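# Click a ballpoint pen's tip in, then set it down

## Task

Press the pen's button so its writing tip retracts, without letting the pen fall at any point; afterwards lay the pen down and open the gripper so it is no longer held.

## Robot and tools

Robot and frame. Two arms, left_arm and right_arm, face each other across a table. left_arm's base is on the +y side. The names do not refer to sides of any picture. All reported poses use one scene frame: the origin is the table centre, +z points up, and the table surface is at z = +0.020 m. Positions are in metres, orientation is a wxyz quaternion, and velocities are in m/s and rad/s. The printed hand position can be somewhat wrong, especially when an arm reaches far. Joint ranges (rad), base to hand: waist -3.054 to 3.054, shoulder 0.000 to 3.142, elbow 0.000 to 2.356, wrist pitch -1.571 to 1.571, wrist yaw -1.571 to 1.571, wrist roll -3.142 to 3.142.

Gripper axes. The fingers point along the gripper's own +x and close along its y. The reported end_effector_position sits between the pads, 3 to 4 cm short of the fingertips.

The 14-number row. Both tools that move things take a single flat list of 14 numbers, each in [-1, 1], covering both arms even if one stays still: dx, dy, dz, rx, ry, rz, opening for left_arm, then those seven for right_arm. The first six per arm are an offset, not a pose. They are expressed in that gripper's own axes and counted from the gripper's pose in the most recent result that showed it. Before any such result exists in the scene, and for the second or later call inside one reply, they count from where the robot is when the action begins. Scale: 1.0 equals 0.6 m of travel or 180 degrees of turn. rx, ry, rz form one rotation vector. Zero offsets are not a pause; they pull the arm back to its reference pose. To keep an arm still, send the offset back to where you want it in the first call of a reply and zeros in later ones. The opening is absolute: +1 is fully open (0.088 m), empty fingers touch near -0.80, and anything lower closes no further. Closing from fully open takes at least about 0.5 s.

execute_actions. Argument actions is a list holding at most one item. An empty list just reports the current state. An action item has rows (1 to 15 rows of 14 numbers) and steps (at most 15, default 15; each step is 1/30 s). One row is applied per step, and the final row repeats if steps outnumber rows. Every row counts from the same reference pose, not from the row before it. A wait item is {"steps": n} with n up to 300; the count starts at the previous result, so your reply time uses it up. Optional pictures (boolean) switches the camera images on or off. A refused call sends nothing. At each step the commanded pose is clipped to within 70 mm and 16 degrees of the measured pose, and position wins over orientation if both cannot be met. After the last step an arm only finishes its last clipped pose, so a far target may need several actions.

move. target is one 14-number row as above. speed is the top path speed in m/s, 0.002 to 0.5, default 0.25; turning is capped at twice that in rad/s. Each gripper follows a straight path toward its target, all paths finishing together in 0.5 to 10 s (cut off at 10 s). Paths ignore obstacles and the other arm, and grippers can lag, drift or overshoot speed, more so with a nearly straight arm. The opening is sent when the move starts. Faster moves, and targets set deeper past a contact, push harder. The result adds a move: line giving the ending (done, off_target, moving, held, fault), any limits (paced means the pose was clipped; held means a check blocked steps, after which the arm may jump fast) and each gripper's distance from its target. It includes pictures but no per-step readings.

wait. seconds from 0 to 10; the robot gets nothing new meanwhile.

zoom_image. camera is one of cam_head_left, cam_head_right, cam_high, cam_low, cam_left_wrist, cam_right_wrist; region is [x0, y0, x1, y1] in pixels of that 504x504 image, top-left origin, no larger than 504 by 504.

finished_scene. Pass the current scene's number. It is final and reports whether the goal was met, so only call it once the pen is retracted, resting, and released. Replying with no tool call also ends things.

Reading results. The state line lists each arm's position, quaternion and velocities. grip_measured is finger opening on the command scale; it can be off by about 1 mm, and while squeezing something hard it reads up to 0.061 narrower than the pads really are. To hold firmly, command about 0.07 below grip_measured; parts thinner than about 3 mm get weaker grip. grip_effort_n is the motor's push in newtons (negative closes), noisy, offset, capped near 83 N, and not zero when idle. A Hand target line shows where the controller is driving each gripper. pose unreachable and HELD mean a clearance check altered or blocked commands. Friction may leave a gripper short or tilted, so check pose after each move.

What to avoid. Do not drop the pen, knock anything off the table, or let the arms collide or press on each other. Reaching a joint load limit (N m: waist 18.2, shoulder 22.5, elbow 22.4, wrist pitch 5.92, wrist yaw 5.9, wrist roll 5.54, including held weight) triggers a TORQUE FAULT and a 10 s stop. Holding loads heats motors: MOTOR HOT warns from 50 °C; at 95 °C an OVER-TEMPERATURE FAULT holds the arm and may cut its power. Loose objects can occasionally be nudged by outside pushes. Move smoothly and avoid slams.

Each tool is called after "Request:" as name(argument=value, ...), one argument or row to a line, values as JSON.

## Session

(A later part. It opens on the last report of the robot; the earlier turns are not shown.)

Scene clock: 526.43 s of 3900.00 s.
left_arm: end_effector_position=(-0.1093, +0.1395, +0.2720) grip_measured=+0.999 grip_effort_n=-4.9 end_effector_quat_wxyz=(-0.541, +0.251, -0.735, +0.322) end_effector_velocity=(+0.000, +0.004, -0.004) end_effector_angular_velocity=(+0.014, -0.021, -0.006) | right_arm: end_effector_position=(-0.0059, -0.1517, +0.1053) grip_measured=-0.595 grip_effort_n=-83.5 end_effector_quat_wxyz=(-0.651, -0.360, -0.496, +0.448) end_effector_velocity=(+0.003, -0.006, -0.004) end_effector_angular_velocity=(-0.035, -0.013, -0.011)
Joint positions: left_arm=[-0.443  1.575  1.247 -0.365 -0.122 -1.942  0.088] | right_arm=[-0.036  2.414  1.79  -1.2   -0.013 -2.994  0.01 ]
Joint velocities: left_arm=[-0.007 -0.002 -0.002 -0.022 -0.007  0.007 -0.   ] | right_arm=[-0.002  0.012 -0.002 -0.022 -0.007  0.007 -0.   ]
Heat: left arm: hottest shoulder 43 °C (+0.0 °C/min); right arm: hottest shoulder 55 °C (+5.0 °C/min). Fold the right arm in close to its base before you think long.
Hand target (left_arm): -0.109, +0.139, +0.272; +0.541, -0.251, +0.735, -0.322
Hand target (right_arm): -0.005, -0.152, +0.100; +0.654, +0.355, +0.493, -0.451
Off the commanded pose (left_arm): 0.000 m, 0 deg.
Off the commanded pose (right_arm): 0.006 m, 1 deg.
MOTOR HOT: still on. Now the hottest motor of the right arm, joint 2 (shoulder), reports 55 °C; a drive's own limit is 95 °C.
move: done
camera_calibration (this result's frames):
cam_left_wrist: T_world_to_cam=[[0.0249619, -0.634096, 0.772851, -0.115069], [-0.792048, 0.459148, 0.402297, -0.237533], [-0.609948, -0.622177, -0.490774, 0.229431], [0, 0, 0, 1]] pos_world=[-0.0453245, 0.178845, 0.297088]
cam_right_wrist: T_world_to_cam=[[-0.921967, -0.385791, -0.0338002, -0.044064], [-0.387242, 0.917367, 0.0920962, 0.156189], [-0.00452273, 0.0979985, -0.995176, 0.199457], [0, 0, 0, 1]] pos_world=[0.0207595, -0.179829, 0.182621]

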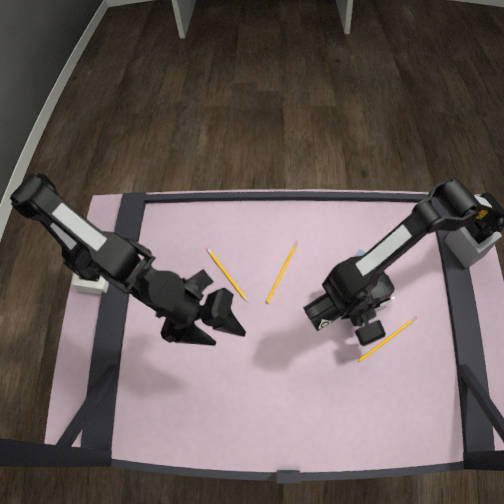

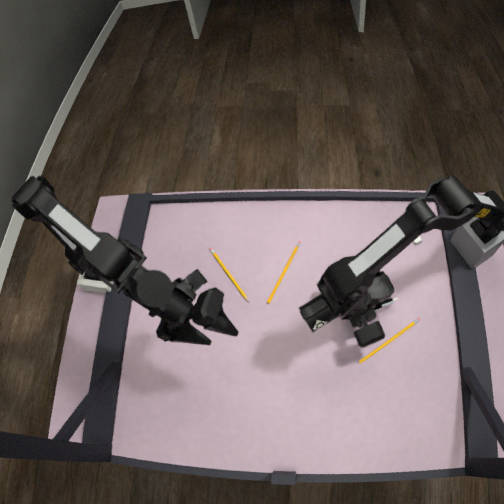

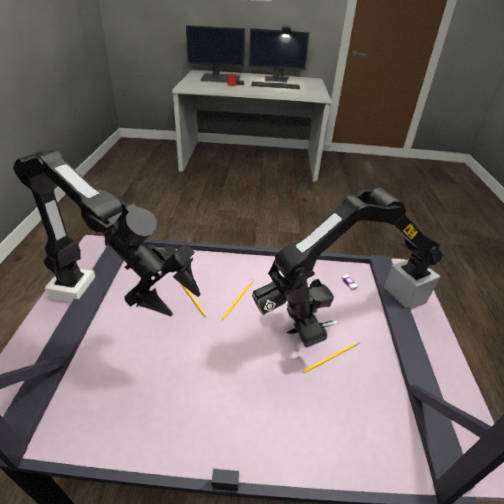

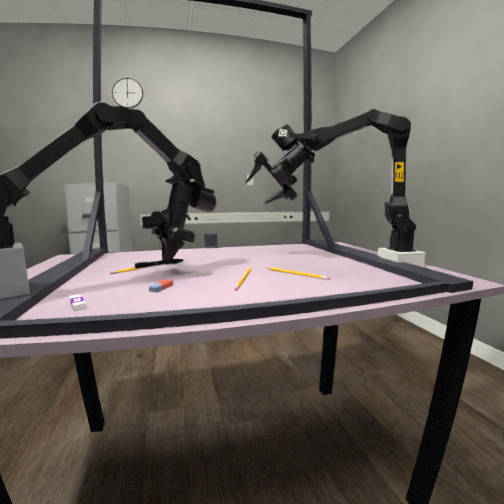

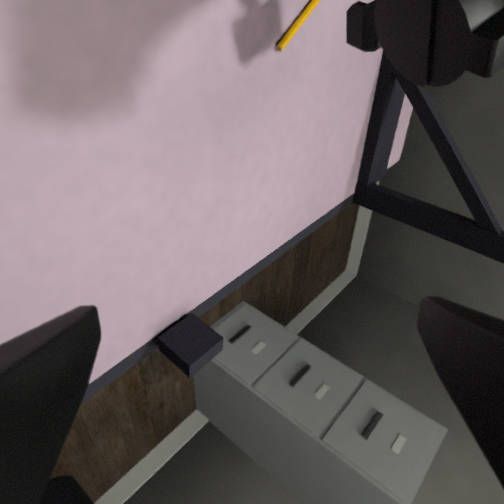

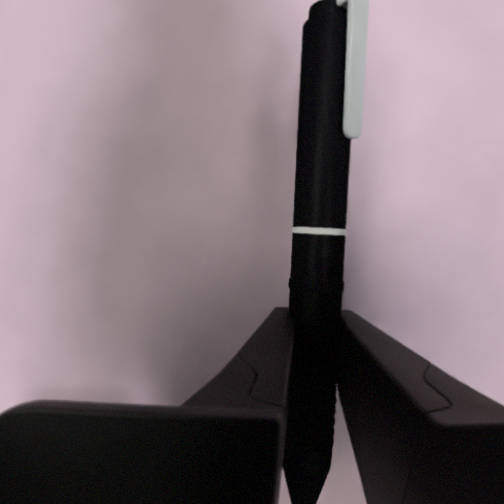

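Request:
move(
  target=[0,0,0,0,0,0,1.0, 0.0468,-0.0012,-0.012,0,0.003,-0.01,-0.665],
  speed=0.04,
)

Request:
execute_actions(
  actions=[
    {"rows": [[0,0,0,0,0,0,1.0, 0.004,0,-0.001,0,0,0,-0.63],[0,0,0,0,0,0,1.0, 0.004,0,-0.001,0,0,0,-0.60],[0,0,0,0,0,0,1.0, 0.004,0,-0.001,0,0,0,-0.58],[0,0,0,0,0,0,1.0, 0.004,0,-0.001,0,0,0,-0.56],[0,0,0,0,0,0,1.0, 0.004,0,-0.001,0,0,0,-0.54],[0,0,0,0,0,0,1.0, 0.003,0,-0.001,0,0,0,-0.52],[0,0,0,0,0,0,1.0, 0.002,0,0,0,0,0,-0.50],[0,0,0,0,0,0,1.0, 0.001,0,0,0,0,0,-0.47],[0,0,0,0,0,0,1.0, 0,0,0,0,0,0,-0.44],[0,0,0,0,0,0,1.0, 0,0,0,0,0,0,-0.40],[0,0,0,0,0,0,1.0, 0,0,0,0,0,0,-0.35],[0,0,0,0,0,0,1.0, 0,0,0,0,0,0,-0.30],[0,0,0,0,0,0,1.0, 0,0,0,0,0,0,-0.25],[0,0,0,0,0,0,1.0, 0,0,0,0,0,0,-0.20],[0,0,0,0,0,0,1.0, 0,0,0,0,0,0,-0.15]], "steps": 15},
  ],
)

Request:
move(
  target=[0,0,0,0,0,0,1.0, -0.10,0,0.01,0,0,0,-0.1],
  speed=0.15,
)

Scene clock: 551.83 s of 3900.00 s.
left_arm: end_effector_position=(-0.1093, +0.1395, +0.2720) grip_measured=+0.999 grip_effort_n=-5.3 end_effector_quat_wxyz=(-0.541, +0.251, -0.735, +0.322) end_effector_velocity=(+0.001, +0.001, -0.003) end_effector_angular_velocity=(+0.010, -0.005, +0.008) | right_arm: end_effector_position=(-0.0086, -0.1483, +0.0846) grip_measured=-0.595 grip_effort_n=-83.5 end_effector_quat_wxyz=(-0.637, -0.360, -0.511, +0.452) end_effector_velocity=(+0.001, -0.002, +0.001) end_effector_angular_velocity=(-0.011, +0.007, +0.017)
Joint positions: left_arm=[-0.443  1.575  1.247 -0.365 -0.122 -1.942  0.088] | right_arm=[-0.042  2.434  1.746 -1.101 -0.035 -2.999  0.01 ]
Joint velocities: left_arm=[-0.002  0.002 -0.002 -0.007 -0.007 -0.007 -0.   ] | right_arm=[-0.002 -0.002 -0.002 -0.007 -0.007 -0.022 -0.   ]
Heat: left arm: hottest shoulder 43 °C (+0.0 °C/min); right arm: hottest shoulder 51 °C (-2.0 °C/min). Fold the right arm in close to its base before you think long.
Hand target (left_arm): -0.109, +0.139, +0.272; +0.541, -0.251, +0.735, -0.322
Hand target (right_arm): -0.006, -0.152, +0.076; +0.642, +0.354, +0.504, -0.456
Off the commanded pose (left_arm): 0.000 m, 0 deg.
Off the commanded pose (right_arm): 0.009 m, 1 deg.
MOTOR HOT: still on. Now the hottest motor of the right arm, joint 2 (shoulder), reports 51 °C; a drive's own limit is 95 °C.
After step 90, 21.40 s passed at rest.
move: off_target (right_arm)
camera_calibration (this result's frames):
cam_left_wrist: T_world_to_cam=[[0.0249619, -0.634096, 0.772851, -0.115069], [-0.792048, 0.459148, 0.402297, -0.237533], [-0.609948, -0.622177, -0.490774, 0.229431], [0, 0, 0, 1]] pos_world=[-0.0453245, 0.178845, 0.297088]
cam_right_wrist: T_world_to_cam=[[-0.925337, -0.379065, -0.00788438, -0.0471299], [-0.377054, 0.917848, 0.124039, 0.151363], [-0.0397822, 0.117751, -0.992246, 0.180854], [0, 0, 0, 1]] pos_world=[0.0206559, -0.17809, 0.160306]

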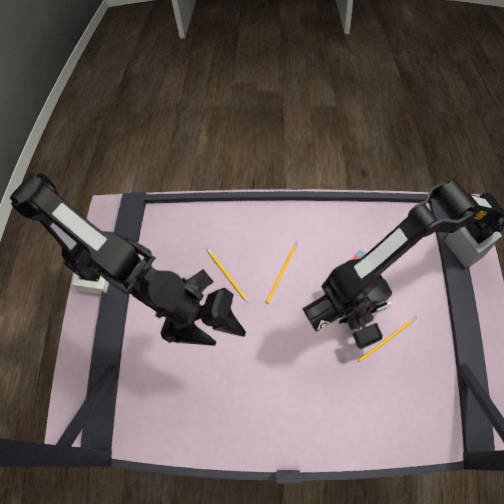

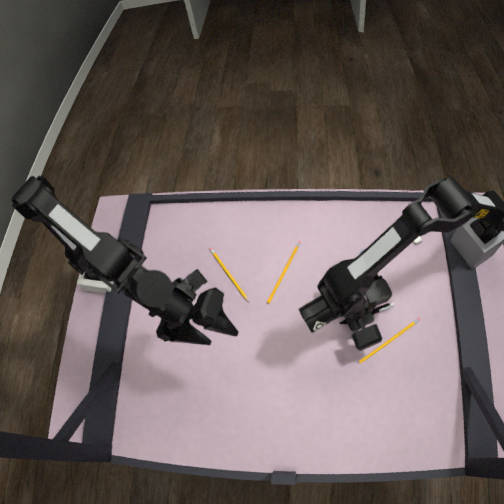

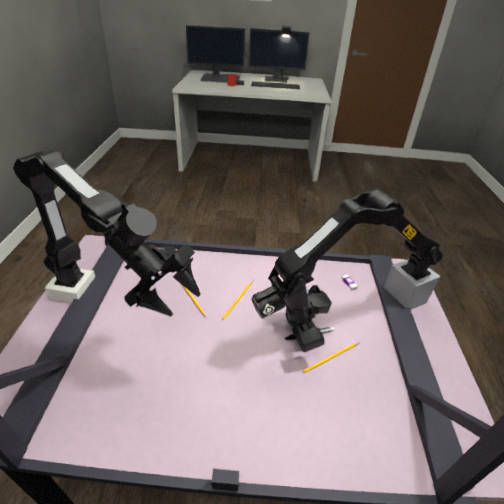

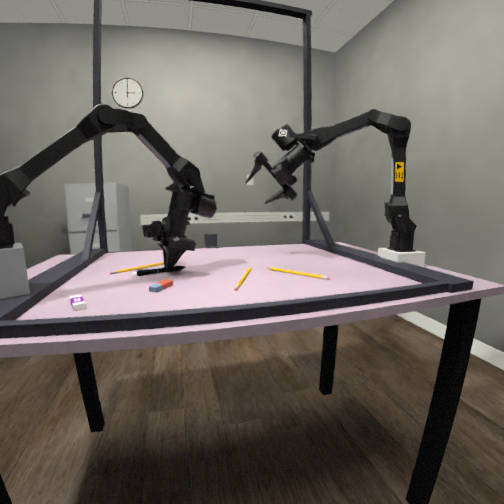

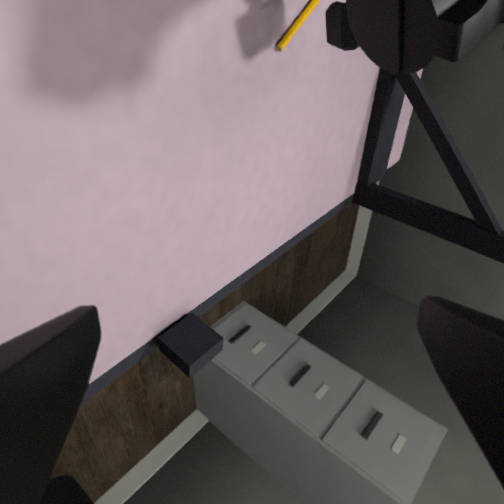

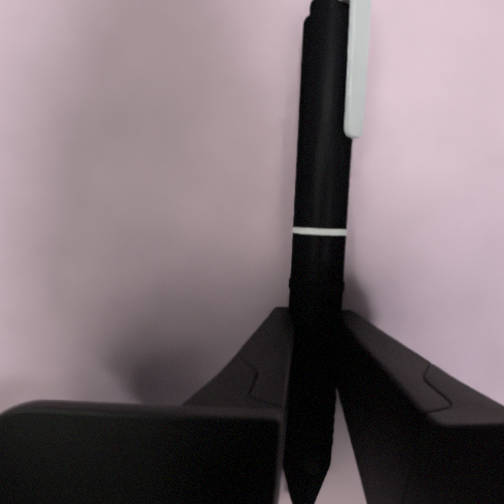

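Scene clock: 552.33 s of 3900.00 s.
left_arm: end_effector_position=(-0.1093, +0.1395, +0.2720) grip_measured=+0.999 grip_effort_n=-4.4 end_effector_quat_wxyz=(-0.541, +0.251, -0.735, +0.322) end_effector_velocity=(+0.001, +0.001, -0.003) end_effector_angular_velocity=(+0.010, -0.005, +0.008) | right_arm: end_effector_position=(-0.0088, -0.1479, +0.0845) grip_measured=-0.278 grip_effort_n=11.9 end_effector_quat_wxyz=(-0.637, -0.360, -0.511, +0.451) end_effector_velocity=(+0.002, -0.004, +0.003) end_effector_angular_velocity=(-0.019, -0.000, +0.003)
Joint positions: left_arm=[-0.443  1.575  1.247 -0.365 -0.122 -1.942  0.088] | right_arm=[-0.042  2.434  1.746 -1.099 -0.035 -2.999  0.025]
Joint velocities: left_arm=[-0.002  0.002 -0.002 -0.007 -0.007 -0.007 -0.   ] | right_arm=[-0.002 -0.007 -0.002 -0.022 -0.007 -0.007  0.067]
Heat: left arm: hottest shoulder 43 °C (+0.0 °C/min); right arm: hottest shoulder 51 °C (-2.0 °C/min). Fold the right arm in close to its base before you think long.
Hand target (left_arm): -0.109, +0.139, +0.272; +0.541, -0.251, +0.735, -0.322
Hand target (right_arm): -0.009, -0.148, +0.085; +0.637, +0.360, +0.511, -0.452
Off the commanded pose (left_arm): 0.000 m, 0 deg.
Off the commanded pose (right_arm): 0.000 m, 0 deg.
MOTOR HOT: still on. Now the hottest motor of the right arm, joint 2 (shoulder), reports 51 °C; a drive's own limit is 95 °C.
Steps of this call (steps 1 to 15: all 15 steps of this action). Readings (end_effector_position):
1: left_arm (-0.1093, +0.1395, +0.2720) | right_arm (-0.0086, -0.1482, +0.0846)
2: left_arm (-0.1093, +0.1395, +0.2720) | right_arm (-0.0086, -0.1481, +0.0846)
4: left_arm (-0.1093, +0.1395, +0.2720) | right_arm (-0.0087, -0.1480, +0.0845)
8: left_arm (-0.1093, +0.1395, +0.2720) | right_arm (-0.0088, -0.1478, +0.0845)
15: the state above
camera_calibration (this result's frames):
cam_left_wrist: T_world_to_cam=[[0.0249619, -0.634096, 0.772851, -0.115069], [-0.792048, 0.459148, 0.402297, -0.237533], [-0.609948, -0.622177, -0.490774, 0.229431], [0, 0, 0, 1]] pos_world=[-0.0453245, 0.178845, 0.297088]
cam_right_wrist: T_world_to_cam=[[-0.925345, -0.379049, -0.00766029, -0.0471951], [-0.37692, 0.917595, 0.126299, 0.150668], [-0.0408446, 0.119758, -0.991963, 0.180951], [0, 0, 0, 1]] pos_world=[0.0205089, -0.177812, 0.160106]

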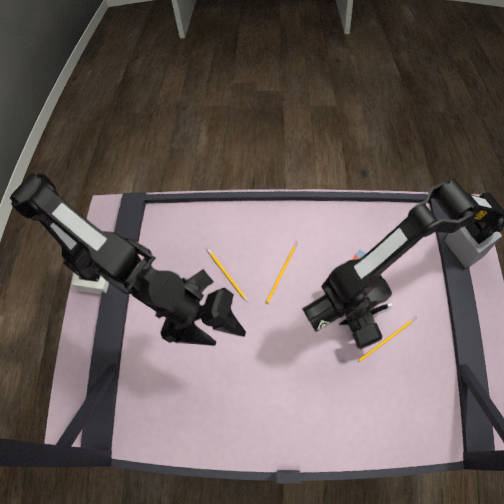

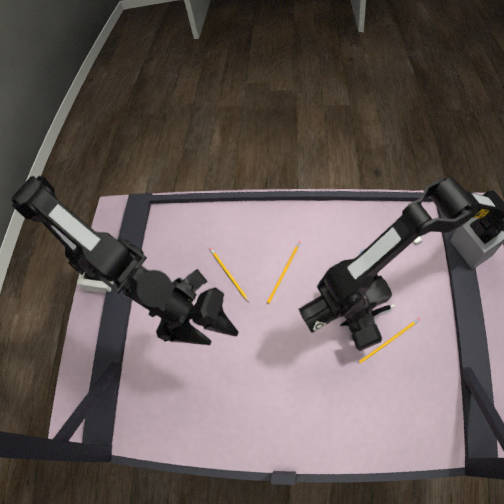

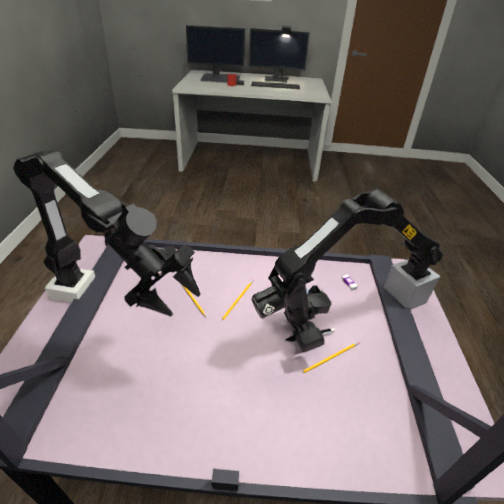

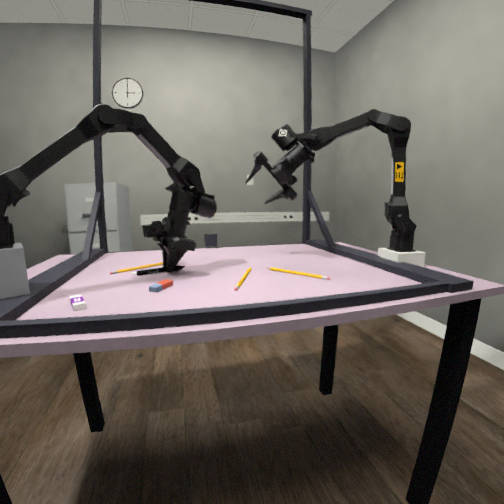

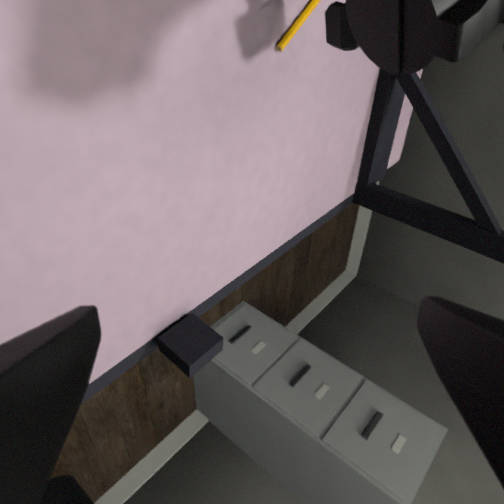

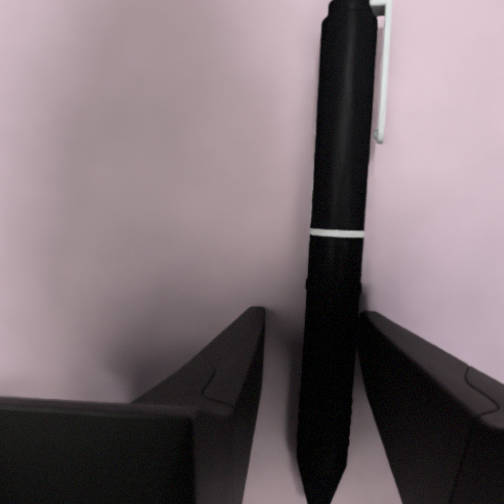

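Scene clock: 553.67 s of 3900.00 s.
left_arm: end_effector_position=(-0.1093, +0.1395, +0.2720) grip_measured=+0.999 grip_effort_n=-5.3 end_effector_quat_wxyz=(-0.541, +0.251, -0.735, +0.322) end_effector_velocity=(+0.002, +0.003, -0.004) end_effector_angular_velocity=(+0.023, +0.000, +0.017) | right_arm: end_effector_position=(-0.0104, -0.1448, +0.1385) grip_measured=-0.103 grip_effort_n=11.9 end_effector_quat_wxyz=(-0.641, -0.357, -0.505, +0.454) end_effector_velocity=(-0.002, +0.004, +0.006) end_effector_angular_velocity=(+0.011, +0.016, +0.003)
Joint positions: left_arm=[-0.443  1.575  1.247 -0.365 -0.122 -1.942  0.088] | right_arm=[-0.042  2.384  1.879 -1.3   -0.035 -2.999  0.034]
Joint velocities: left_arm=[-0.002 -0.002 -0.002 -0.022 -0.007 -0.022 -0.   ] | right_arm=[-0.002 -0.002  0.022 -0.007 -0.007 -0.007 -0.   ]
Heat: left arm: hottest shoulder 43 °C (+0.0 °C/min); right arm: hottest shoulder 51 °C (-2.0 °C/min). Fold the right arm in close to its base before you think long.
Hand target (left_arm): -0.109, +0.139, +0.272; +0.541, -0.251, +0.735, -0.322
Hand target (right_arm): -0.011, -0.142, +0.144; +0.637, +0.360, +0.511, -0.451
Off the commanded pose (left_arm): 0.000 m, 0 deg.
Off the commanded pose (right_arm): 0.007 m, 1 deg.
MOTOR HOT: still on. Now the hottest motor of the right arm, joint 2 (shoulder), reports 51 °C; a drive's own limit is 95 °C.
move: done
camera_calibration (this result's frames):
cam_left_wrist: T_world_to_cam=[[0.0249619, -0.634096, 0.772851, -0.115069], [-0.792048, 0.459148, 0.402297, -0.237533], [-0.609948, -0.622177, -0.490774, 0.229431], [0, 0, 0, 1]] pos_world=[-0.0453245, 0.178845, 0.297088]
cam_right_wrist: T_world_to_cam=[[-0.925275, -0.379181, -0.00937723, -0.046905], [-0.377885, 0.919419, 0.108955, 0.143036], [-0.0326922, 0.104357, -0.994002, 0.232269], [0, 0, 0, 1]] pos_world=[0.0182446, -0.173534, 0.214852]

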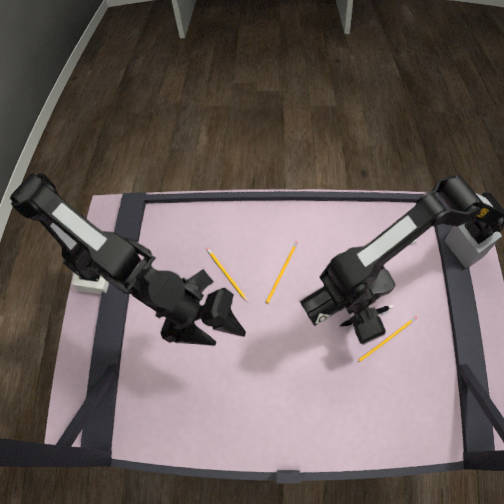

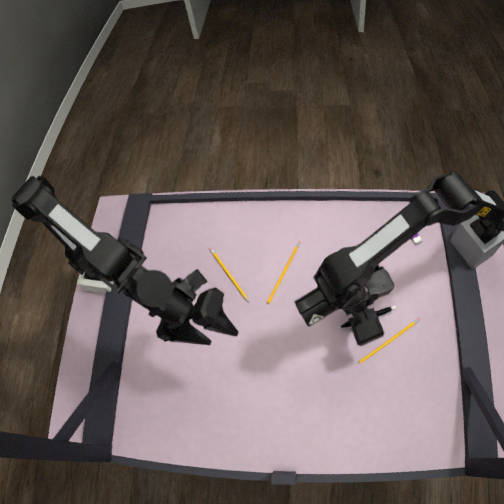

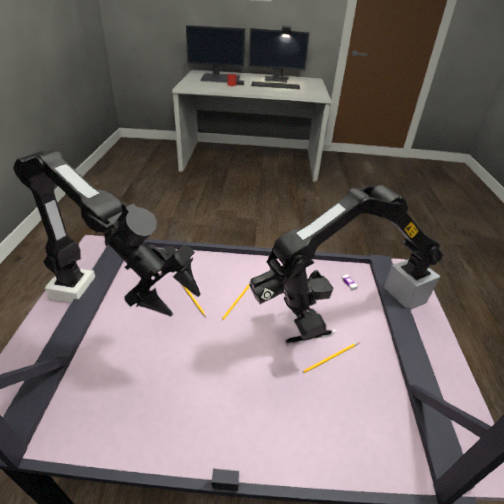

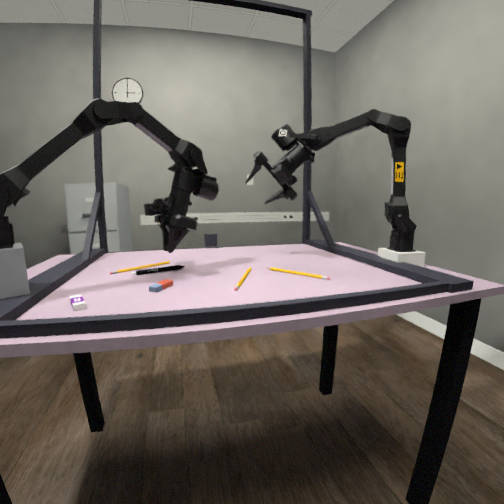

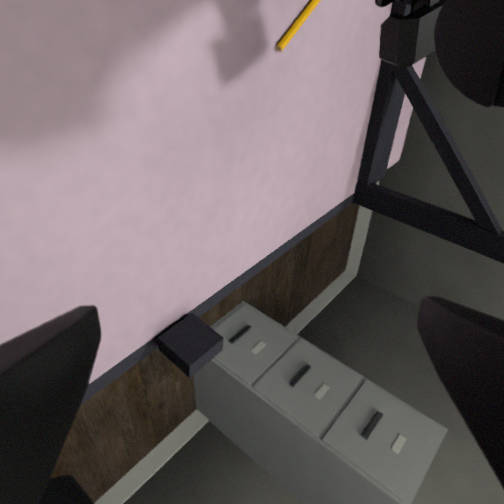

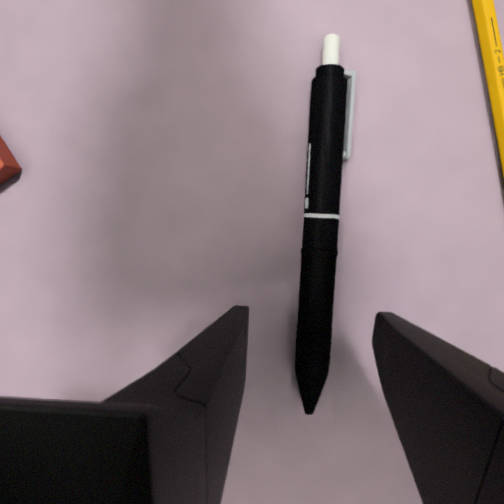

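The pen is on the table, resting on its clip, with the tip retracted and the button extended.

Request:
finished_scene(
  scene=2,
)

The scene is finished: the task was done.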